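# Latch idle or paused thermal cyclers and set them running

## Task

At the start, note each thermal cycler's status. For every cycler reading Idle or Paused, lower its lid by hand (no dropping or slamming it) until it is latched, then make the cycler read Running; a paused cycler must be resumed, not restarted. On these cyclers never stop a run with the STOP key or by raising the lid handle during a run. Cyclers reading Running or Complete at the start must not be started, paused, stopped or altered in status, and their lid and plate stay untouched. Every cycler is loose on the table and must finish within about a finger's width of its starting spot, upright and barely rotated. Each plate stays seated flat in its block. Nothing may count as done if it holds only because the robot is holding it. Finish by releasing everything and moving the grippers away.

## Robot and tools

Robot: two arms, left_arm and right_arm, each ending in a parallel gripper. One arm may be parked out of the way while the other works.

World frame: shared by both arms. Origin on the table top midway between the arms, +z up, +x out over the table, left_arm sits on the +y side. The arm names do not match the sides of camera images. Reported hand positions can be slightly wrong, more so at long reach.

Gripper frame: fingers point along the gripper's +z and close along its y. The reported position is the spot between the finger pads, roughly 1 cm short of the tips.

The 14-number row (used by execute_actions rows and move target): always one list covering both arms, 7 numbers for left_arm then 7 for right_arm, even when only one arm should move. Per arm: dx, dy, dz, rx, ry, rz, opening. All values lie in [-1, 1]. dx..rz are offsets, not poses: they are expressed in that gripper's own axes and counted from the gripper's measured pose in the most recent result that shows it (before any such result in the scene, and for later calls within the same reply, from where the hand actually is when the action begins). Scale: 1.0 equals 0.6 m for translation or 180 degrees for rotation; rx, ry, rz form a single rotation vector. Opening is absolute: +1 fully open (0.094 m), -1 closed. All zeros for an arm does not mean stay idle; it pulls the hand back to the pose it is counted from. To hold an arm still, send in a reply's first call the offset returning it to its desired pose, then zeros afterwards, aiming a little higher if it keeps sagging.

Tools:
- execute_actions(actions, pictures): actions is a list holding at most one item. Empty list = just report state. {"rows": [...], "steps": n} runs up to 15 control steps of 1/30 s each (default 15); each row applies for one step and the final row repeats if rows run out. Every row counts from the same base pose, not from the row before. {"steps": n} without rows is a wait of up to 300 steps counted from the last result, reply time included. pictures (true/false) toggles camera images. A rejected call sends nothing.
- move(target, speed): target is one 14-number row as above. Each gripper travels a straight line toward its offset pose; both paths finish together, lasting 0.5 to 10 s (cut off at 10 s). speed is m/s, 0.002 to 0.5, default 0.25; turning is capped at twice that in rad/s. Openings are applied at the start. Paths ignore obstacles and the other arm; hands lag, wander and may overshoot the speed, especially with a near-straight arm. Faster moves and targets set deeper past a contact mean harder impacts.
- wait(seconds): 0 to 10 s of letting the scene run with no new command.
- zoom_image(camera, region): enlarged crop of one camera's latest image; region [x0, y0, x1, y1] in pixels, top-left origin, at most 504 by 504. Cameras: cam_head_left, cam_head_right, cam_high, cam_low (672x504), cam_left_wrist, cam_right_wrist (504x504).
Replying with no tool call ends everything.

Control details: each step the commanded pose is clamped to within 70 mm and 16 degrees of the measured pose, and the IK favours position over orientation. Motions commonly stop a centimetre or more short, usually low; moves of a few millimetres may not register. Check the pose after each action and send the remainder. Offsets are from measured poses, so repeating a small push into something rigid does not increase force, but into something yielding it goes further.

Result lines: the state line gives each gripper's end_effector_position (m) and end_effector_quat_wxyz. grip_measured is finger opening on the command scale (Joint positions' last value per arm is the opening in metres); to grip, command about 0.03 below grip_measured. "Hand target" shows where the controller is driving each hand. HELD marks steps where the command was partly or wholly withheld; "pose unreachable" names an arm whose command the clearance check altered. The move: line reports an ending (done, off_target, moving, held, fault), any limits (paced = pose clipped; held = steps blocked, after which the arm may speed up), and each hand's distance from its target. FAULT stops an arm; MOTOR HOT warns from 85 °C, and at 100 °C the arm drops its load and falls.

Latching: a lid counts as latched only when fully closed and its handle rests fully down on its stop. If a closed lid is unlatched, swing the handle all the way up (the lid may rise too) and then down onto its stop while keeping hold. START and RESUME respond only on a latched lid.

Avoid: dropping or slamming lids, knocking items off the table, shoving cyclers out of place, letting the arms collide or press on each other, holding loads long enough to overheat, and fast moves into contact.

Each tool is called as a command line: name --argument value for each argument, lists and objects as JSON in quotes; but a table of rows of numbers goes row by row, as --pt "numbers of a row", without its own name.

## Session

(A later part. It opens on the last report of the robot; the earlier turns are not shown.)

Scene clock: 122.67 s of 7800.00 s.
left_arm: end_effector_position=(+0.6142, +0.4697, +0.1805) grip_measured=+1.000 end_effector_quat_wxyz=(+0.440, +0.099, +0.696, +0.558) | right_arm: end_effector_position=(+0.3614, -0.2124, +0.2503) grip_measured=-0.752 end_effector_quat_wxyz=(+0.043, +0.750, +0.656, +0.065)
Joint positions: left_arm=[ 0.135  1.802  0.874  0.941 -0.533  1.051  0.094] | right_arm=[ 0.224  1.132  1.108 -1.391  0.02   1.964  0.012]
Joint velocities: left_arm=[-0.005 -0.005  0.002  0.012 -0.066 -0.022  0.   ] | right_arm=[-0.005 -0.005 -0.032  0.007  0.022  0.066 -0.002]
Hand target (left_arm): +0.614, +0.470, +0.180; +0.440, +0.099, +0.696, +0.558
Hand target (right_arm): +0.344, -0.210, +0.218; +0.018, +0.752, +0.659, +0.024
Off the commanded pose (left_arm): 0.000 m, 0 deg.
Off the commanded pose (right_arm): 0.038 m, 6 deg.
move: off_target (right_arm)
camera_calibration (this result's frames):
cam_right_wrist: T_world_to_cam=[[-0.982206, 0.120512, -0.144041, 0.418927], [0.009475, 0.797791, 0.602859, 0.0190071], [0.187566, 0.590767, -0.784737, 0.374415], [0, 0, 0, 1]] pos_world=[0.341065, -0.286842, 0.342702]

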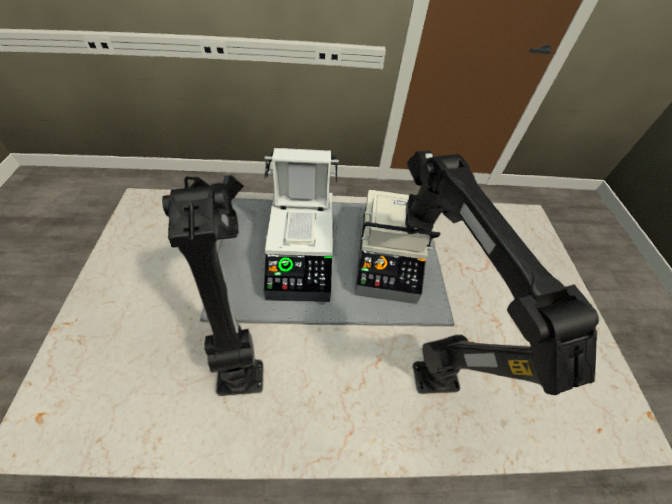

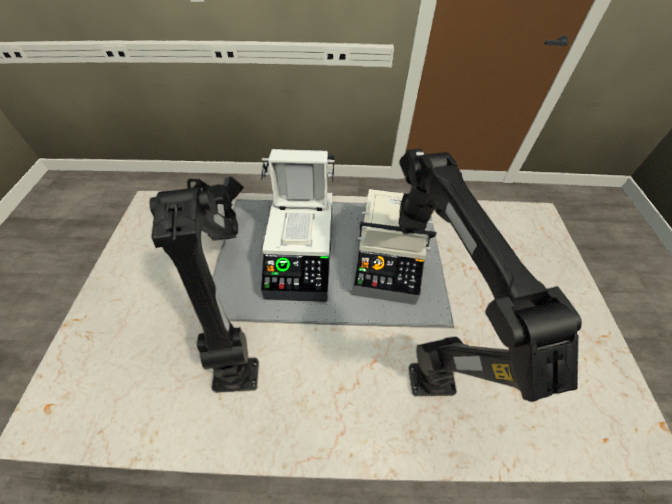

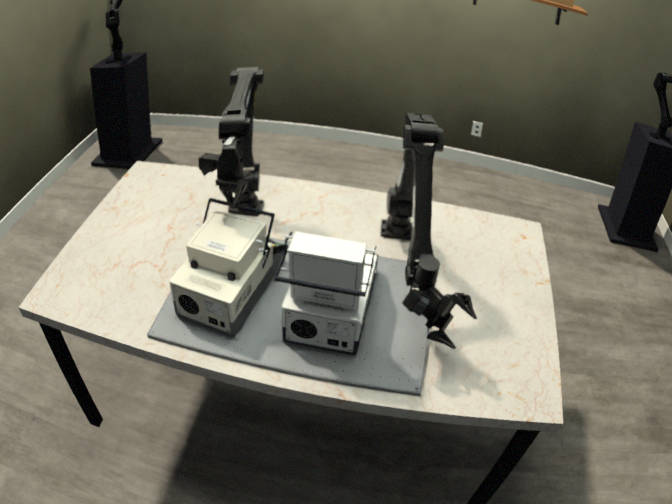

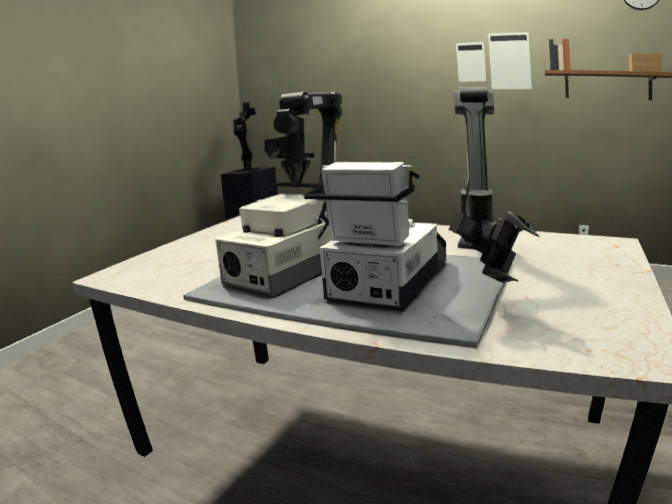

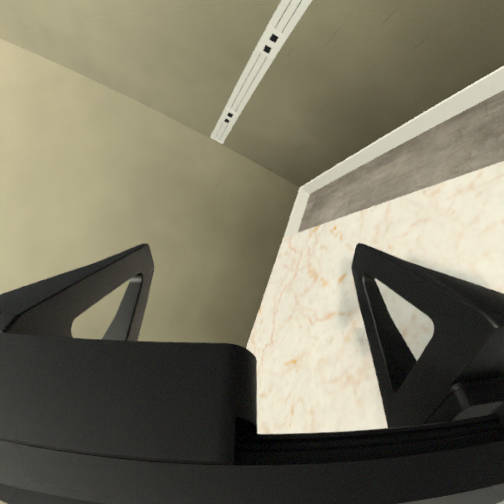

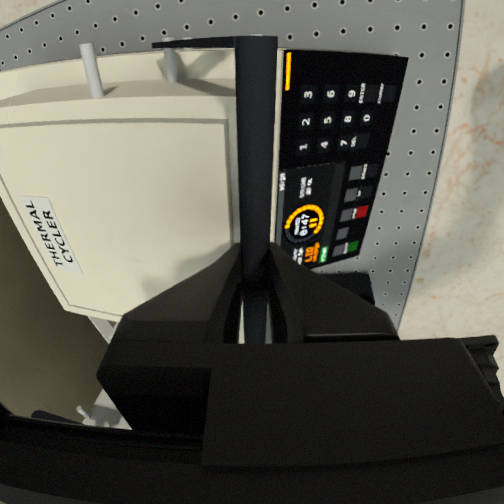

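Continue, also untilting.

move --target '[0,0,0,0,0,0,1,0,-0.07,0.08,0.04,0,0,-0.765]' --speed 0.04

move --target '[0,0,0,0,0,0,1,0,-0.04,0.09,0,0,0,-0.765]' --speed 0.04

move --target '[0,0,0,0,0,0,1,0,-0.02,0.09,0,0,0,-0.765]' --speed 0.04

Scene clock: 132.47 s of 7800.00 s.
left_arm: end_effector_position=(+0.6142, +0.4697, +0.1805) grip_measured=+1.000 end_effector_quat_wxyz=(+0.440, +0.099, +0.696, +0.558) | right_arm: end_effector_position=(+0.3429, -0.2098, +0.2270) grip_measured=-0.752 end_effector_quat_wxyz=(+0.024, +0.751, +0.657, +0.061)
Joint positions: left_arm=[ 0.135  1.802  0.874  0.941 -0.533  1.051  0.094] | right_arm=[ 0.23   1.105  1.03  -1.366 -0.01   1.972  0.012]
Joint velocities: left_arm=[-0.015 -0.005 -0.022 -0.002 -0.007  0.007  0.   ] | right_arm=[ 0.005  0.005 -0.002 -0.022 -0.022 -0.007 -0.   ]
Hand target (left_arm): +0.614, +0.470, +0.180; +0.440, +0.099, +0.696, +0.558
Hand target (right_arm): +0.327, -0.206, +0.198; -0.003, +0.751, +0.660, +0.023
Off the commanded pose (left_arm): 0.000 m, 0 deg.
Off the commanded pose (right_arm): 0.034 m, 5 deg.
After step 90, 4.87 s passed at rest.
move: off_target (right_arm)
camera_calibration (this result's frames):
cam_right_wrist: T_world_to_cam=[[-0.986735, 0.120269, -0.109041, 0.390627], [0.0269392, 0.783673, 0.62059, 0.0181467], [0.16009, 0.60942, -0.776517, 0.36959], [0, 0, 0, 1]] pos_world=[0.325789, -0.286437, 0.318326]

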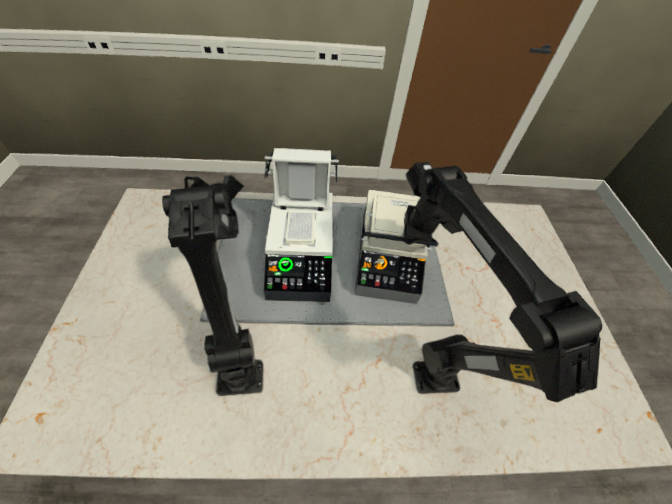

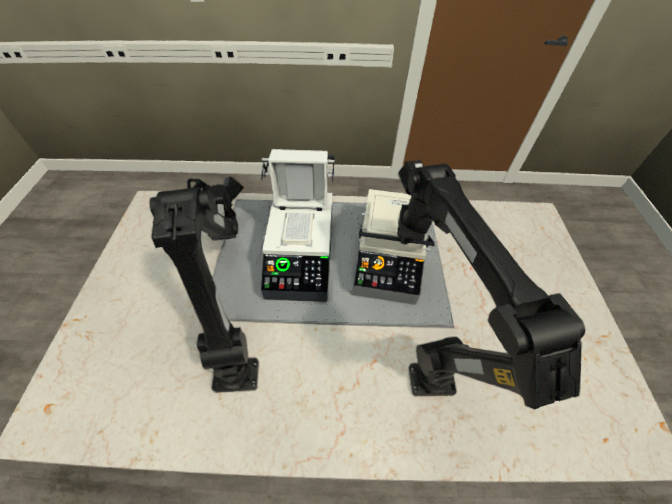

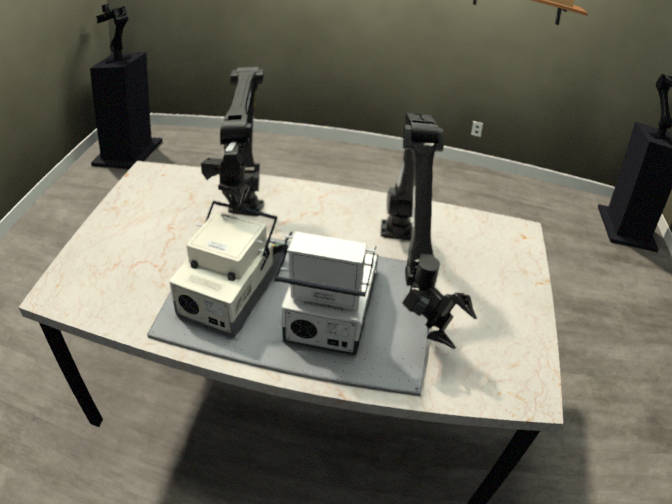

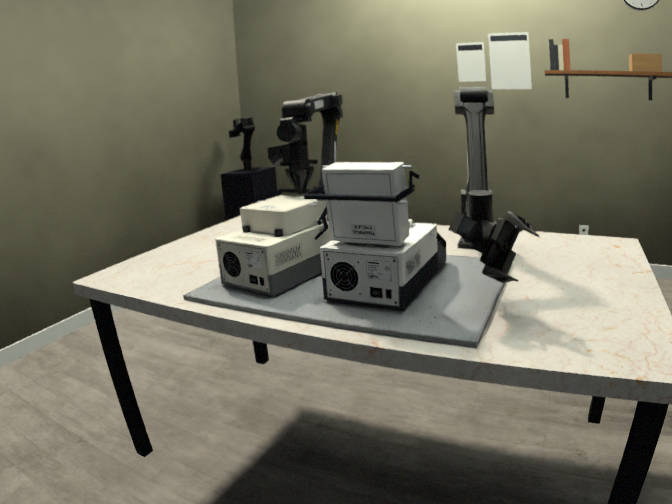

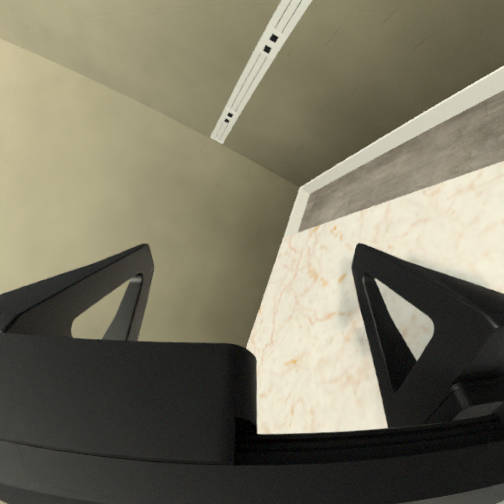

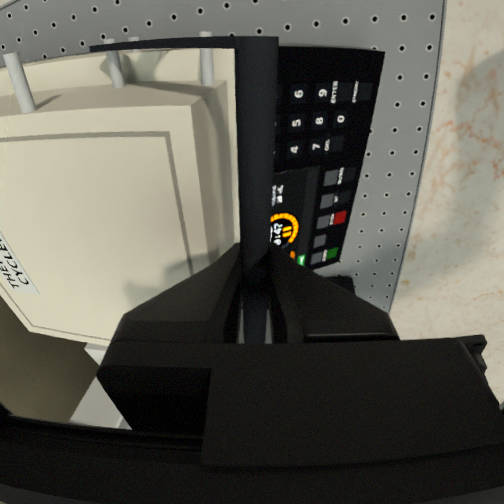

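Scene clock: 134.23 s of 7800.00 s.
left_arm: end_effector_position=(+0.6142, +0.4697, +0.1805) grip_measured=+1.000 end_effector_quat_wxyz=(+0.440, +0.099, +0.696, +0.558) | right_arm: end_effector_position=(+0.3266, -0.2075, +0.1907) grip_measured=-0.752 end_effector_quat_wxyz=(+0.034, +0.749, +0.657, +0.076)
Joint positions: left_arm=[ 0.135  1.802  0.874  0.941 -0.533  1.051  0.094] | right_arm=[ 0.257  1.049  0.892 -1.247 -0.     1.996  0.012]
Joint velocities: left_arm=[-0.005 -0.005 -0.002  0.022 -0.037 -0.037  0.   ] | right_arm=[-0.005 -0.015  0.002  0.007  0.022 -0.022 -0.   ]
Hand target (left_arm): +0.614, +0.470, +0.180; +0.440, +0.099, +0.696, +0.558
Hand target (right_arm): +0.325, -0.204, +0.172; +0.024, +0.751, +0.657, +0.061
Off the commanded pose (left_arm): 0.000 m, 0 deg.
Off the commanded pose (right_arm): 0.020 m, 2 deg.
move: off_target (right_arm)
camera_calibration (this result's frames):
cam_right_wrist: T_world_to_cam=[[-0.982135, 0.119382, -0.145463, 0.375545], [0.00243427, 0.780998, 0.624529, 0.0459851], [0.188164, 0.613017, -0.767336, 0.332393], [0, 0, 0, 1]] pos_world=[0.306179, -0.28451, 0.280966]

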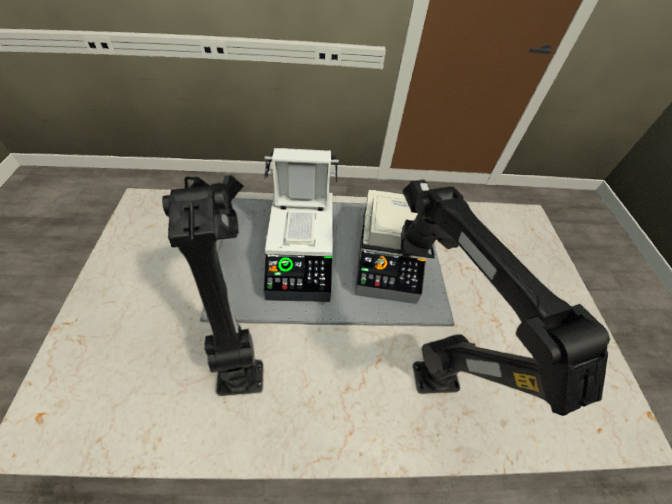

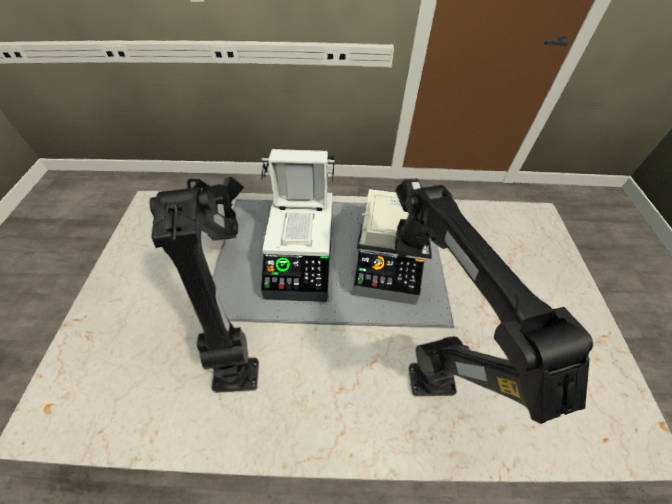

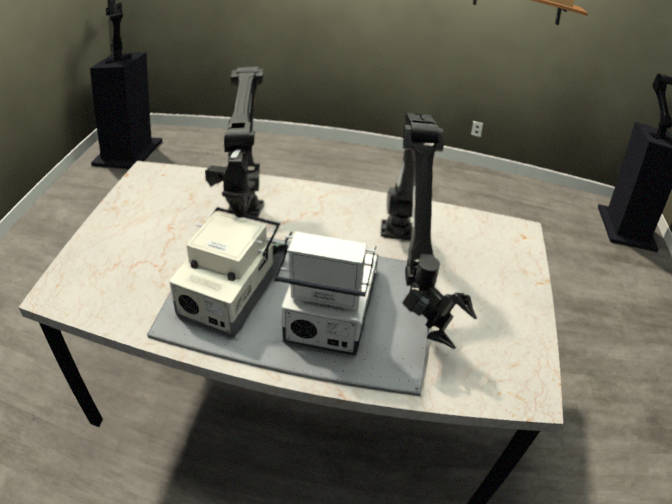

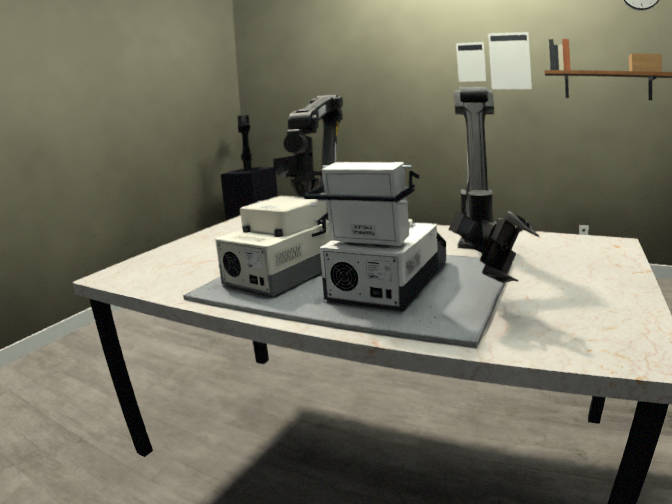

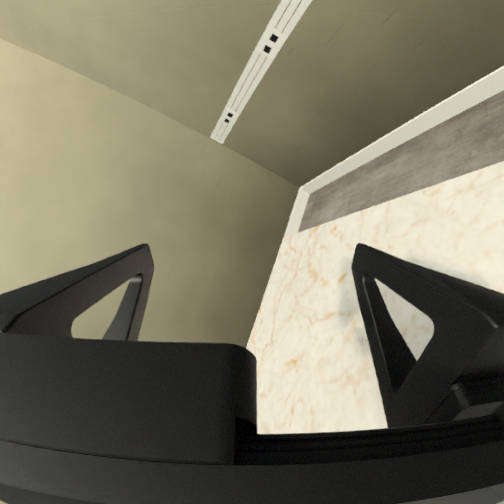

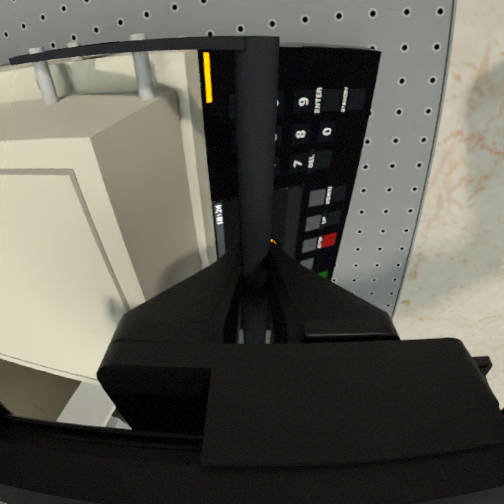

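Scene clock: 135.83 s of 7800.00 s.
left_arm: end_effector_position=(+0.6142, +0.4697, +0.1805) grip_measured=+1.000 end_effector_quat_wxyz=(+0.440, +0.099, +0.696, +0.558) | right_arm: end_effector_position=(+0.3255, -0.2074, +0.1850) grip_measured=-0.752 end_effector_quat_wxyz=(+0.053, +0.746, +0.655, +0.109)
Joint positions: left_arm=[ 0.135  1.802  0.874  0.941 -0.533  1.051  0.094] | right_arm=[ 0.263  0.996  0.834 -1.165  0.009  2.     0.012]
Joint velocities: left_arm=[-0.005 -0.005 -0.022  0.002  0.007 -0.022  0.   ] | right_arm=[-0.005 -0.005  0.002  0.007 -0.007 -0.037 -0.001]
Hand target (left_arm): +0.614, +0.470, +0.180; +0.440, +0.099, +0.696, +0.558
Hand target (right_arm): +0.318, -0.205, +0.140; +0.035, +0.749, +0.657, +0.076
Off the commanded pose (left_arm): 0.000 m, 0 deg.
Off the commanded pose (right_arm): 0.050 m, 4 deg.
move: off_target (right_arm)
camera_calibration (this result's frames):
cam_right_wrist: T_world_to_cam=[[-0.968567, 0.121898, -0.21684, 0.382996], [-0.044863, 0.77181, 0.634269, 0.061122], [0.244675, 0.62406, -0.74208, 0.307359], [0, 0, 0, 1]] pos_world=[0.298496, -0.285671, 0.272366]

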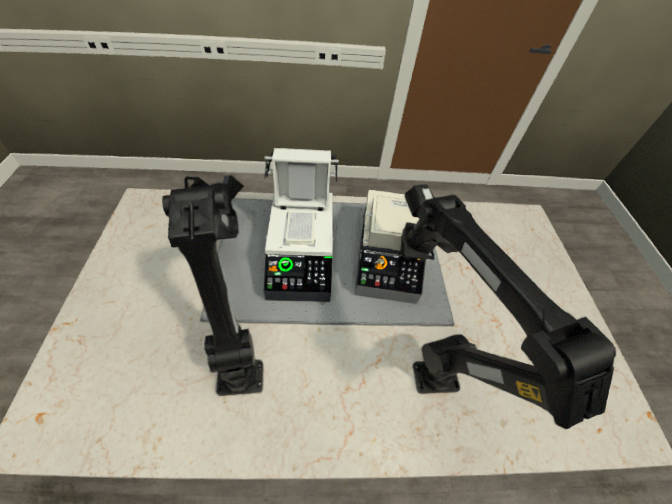

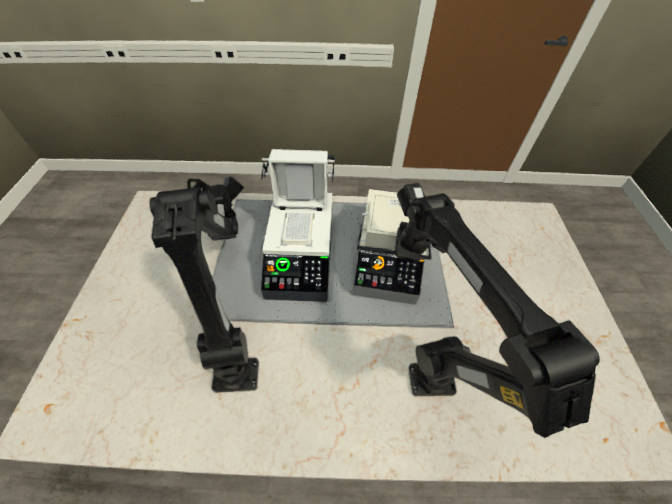

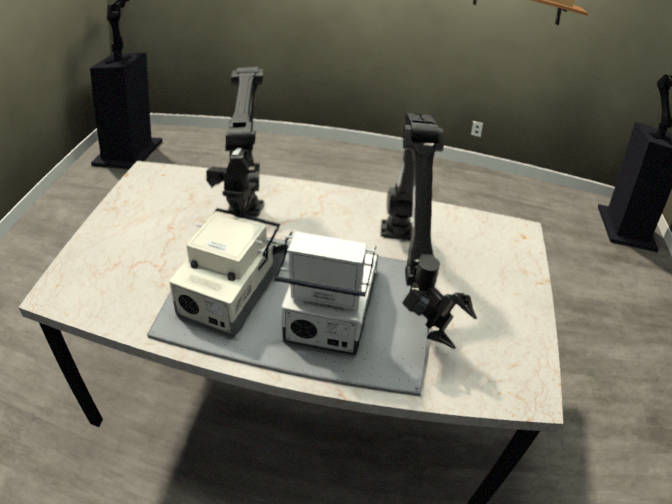

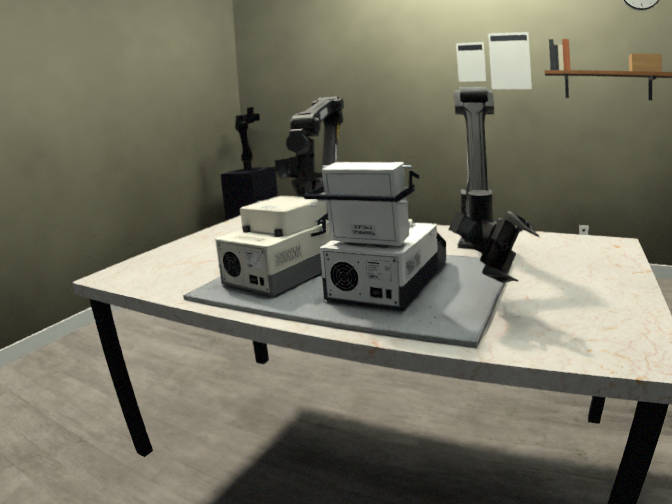

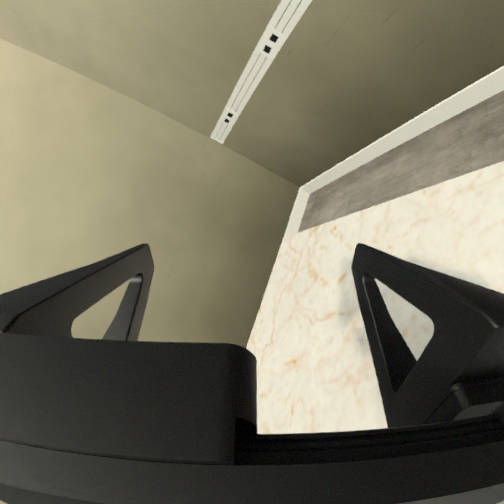

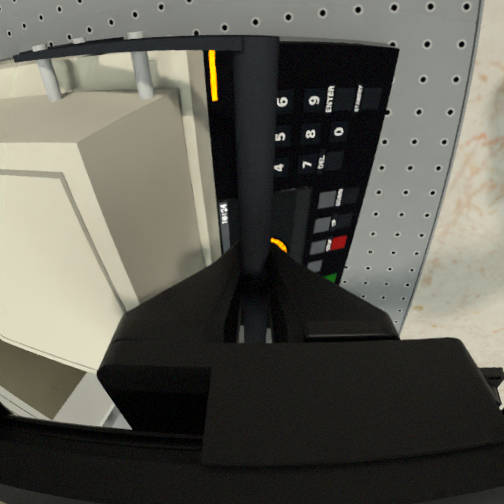

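move --target '[0,0,0,0,0,0,1,0,0,0,0,0,0,-0.3]'

move --target '[0,0,0,0,0,0,1,0,0,-0.15,0.05,0,0,-1]' --speed 0.1

zoom_image --camera "cam_right_wrist" --region '[150, 30, 450, 330]'

Scene clock: 143.17 s of 7800.00 s.
left_arm: end_effector_position=(+0.6142, +0.4697, +0.1805) grip_measured=+1.000 end_effector_quat_wxyz=(+0.440, +0.099, +0.696, +0.558) | right_arm: end_effector_position=(+0.3249, -0.2076, +0.1853) grip_measured=-0.302 end_effector_quat_wxyz=(+0.054, +0.746, +0.655, +0.110)
Joint positions: left_arm=[ 0.135  1.802  0.874  0.941 -0.533  1.051  0.094] | right_arm=[ 0.263  0.993  0.833 -1.165  0.009  2.     0.033]
Joint velocities: left_arm=[-0.005 -0.005 -0.017  0.002 -0.022 -0.007  0.   ] | right_arm=[ 0.015 -0.005 -0.022  0.002 -0.007 -0.066  0.   ]
Hand target (left_arm): +0.614, +0.470, +0.180; +0.440, +0.099, +0.696, +0.558
Hand target (right_arm): +0.325, -0.207, +0.185; +0.053, +0.746, +0.655, +0.109
Off the commanded pose (left_arm): 0.000 m, 0 deg.
Off the commanded pose (right_arm): 0.001 m, 0 deg.
After step 90, 3.63 s passed at rest.
move: done
camera_calibration (this result's frames):
cam_right_wrist: T_world_to_cam=[[-0.96817, 0.122021, -0.218535, 0.382702], [-0.0460188, 0.771451, 0.634622, 0.0612747], [0.246026, 0.624479, -0.741281, 0.307366], [0, 0, 0, 1]] pos_world=[0.297721, -0.285912, 0.272592]

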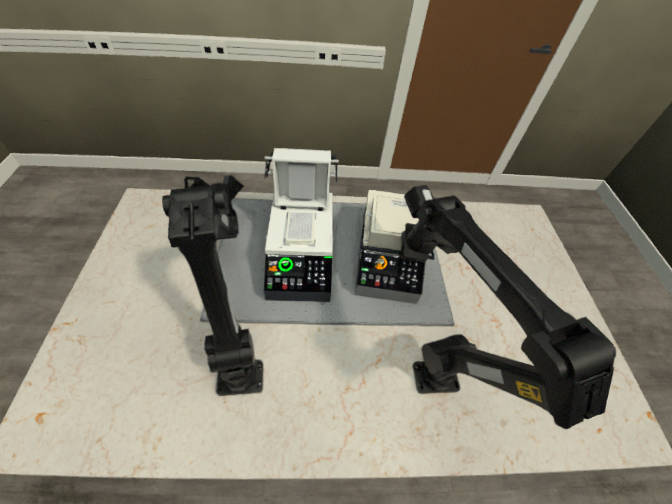

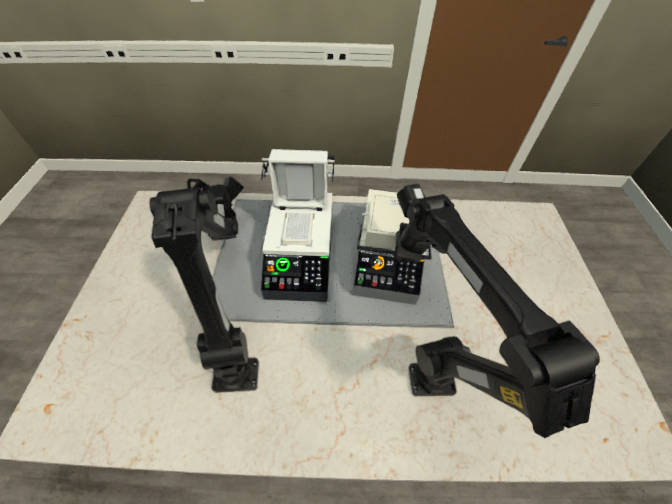

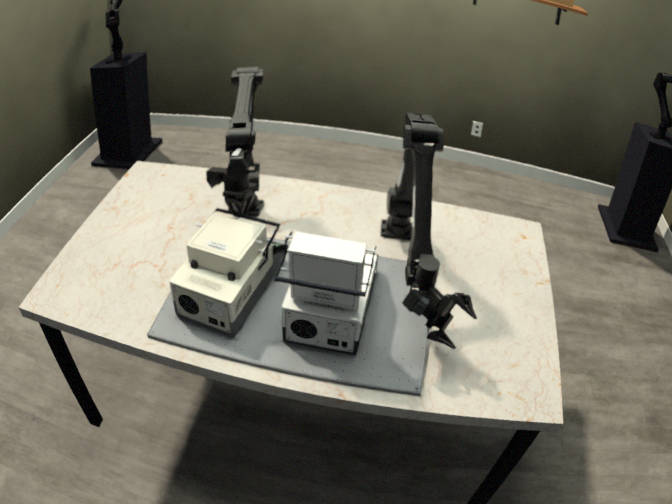

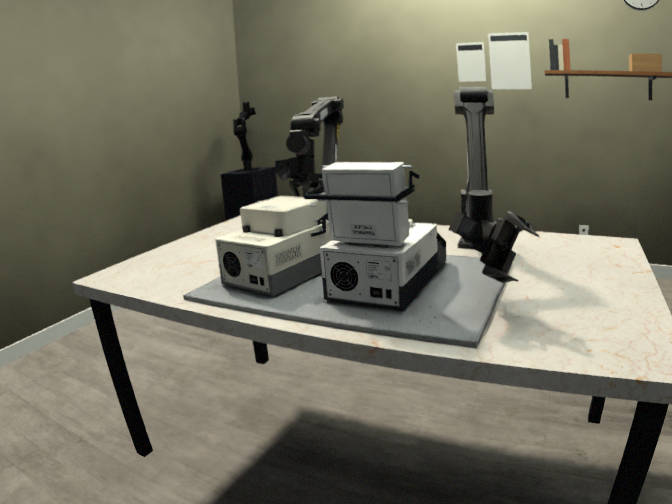

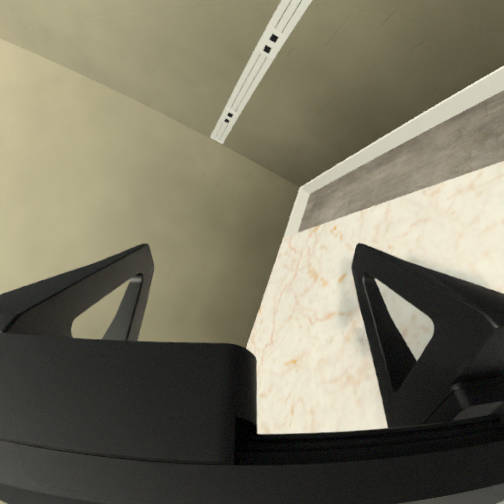

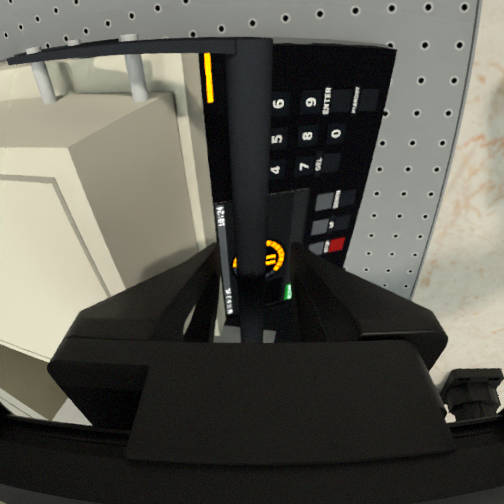

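Scene clock: 144.40 s of 7800.00 s.
left_arm: end_effector_position=(+0.6142, +0.4697, +0.1805) grip_measured=+1.000 end_effector_quat_wxyz=(+0.440, +0.099, +0.696, +0.558) | right_arm: end_effector_position=(+0.3349, -0.2093, +0.2134) grip_measured=-0.756 end_effector_quat_wxyz=(+0.004, +0.752, +0.656, +0.061)
Joint positions: left_arm=[ 0.135  1.802  0.874  0.941 -0.533  1.051  0.094] | right_arm=[ 0.219  1.099  0.991 -1.35  -0.047  1.967  0.011]
Joint velocities: left_arm=[-0.015  0.005 -0.007 -0.002 -0.007 -0.007  0.   ] | right_arm=[-0.015  0.005 -0.007  0.002 -0.022 -0.066 -0.   ]
Hand target (left_arm): +0.614, +0.470, +0.180; +0.440, +0.099, +0.696, +0.558
Hand target (right_arm): +0.306, -0.214, +0.265; -0.002, +0.747, +0.662, +0.061
Off the commanded pose (left_arm): 0.000 m, 0 deg.
Off the commanded pose (right_arm): 0.067 m, 1 deg.
move: off_target (right_arm)
camera_calibration (this result's frames):
cam_right_wrist: T_world_to_cam=[[-0.988925, 0.125177, -0.0797427, 0.376772], [0.0449968, 0.76486, 0.642623, 0.0117071], [0.141434, 0.631918, -0.762021, 0.367852], [0, 0, 0, 1]] pos_world=[0.320046, -0.28857, 0.302833]

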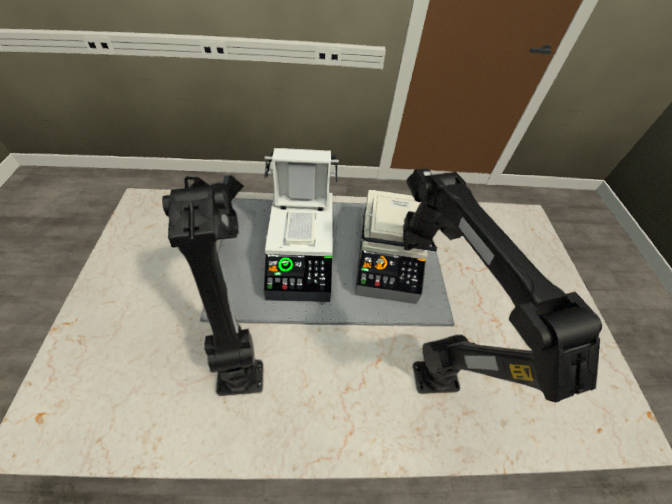

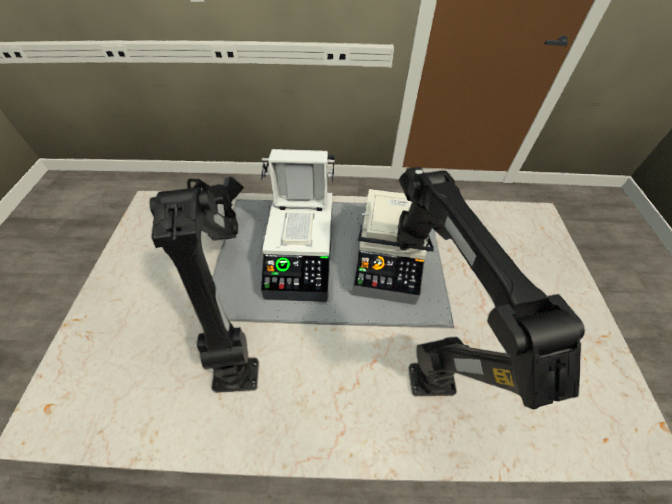

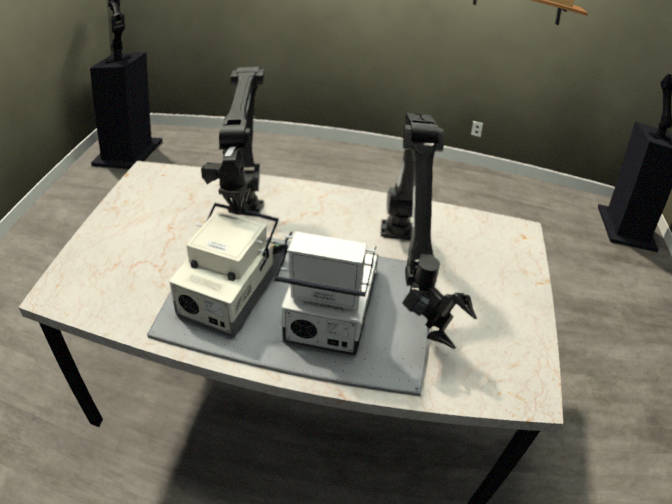

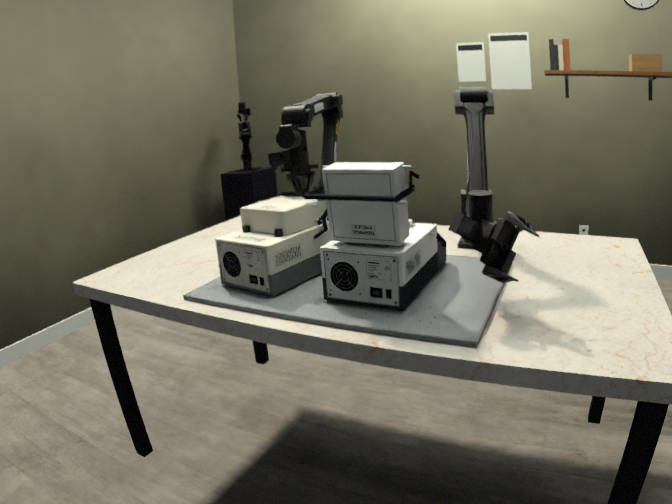

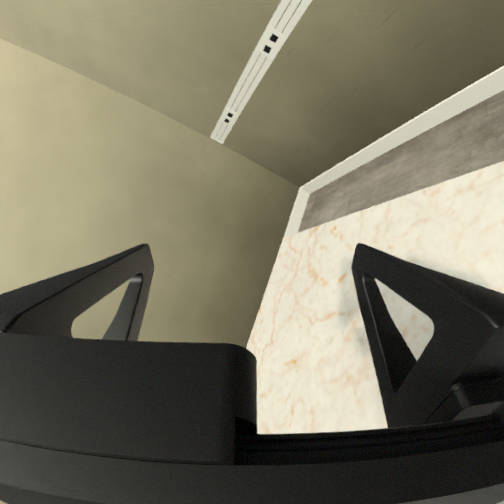

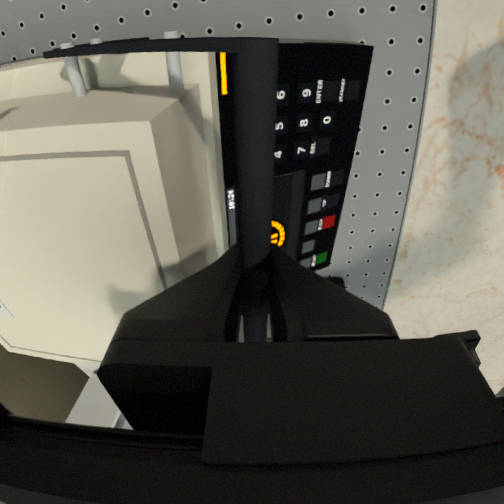

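Region (150, 30, 450, 330) of cam_right_wrist's 504x504 image, scaled by 1.680, with more detail than that image has.

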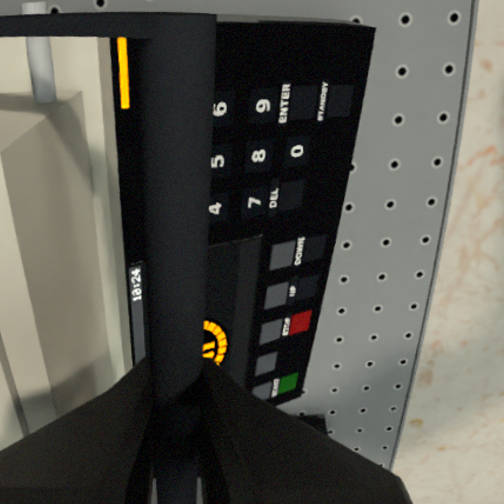

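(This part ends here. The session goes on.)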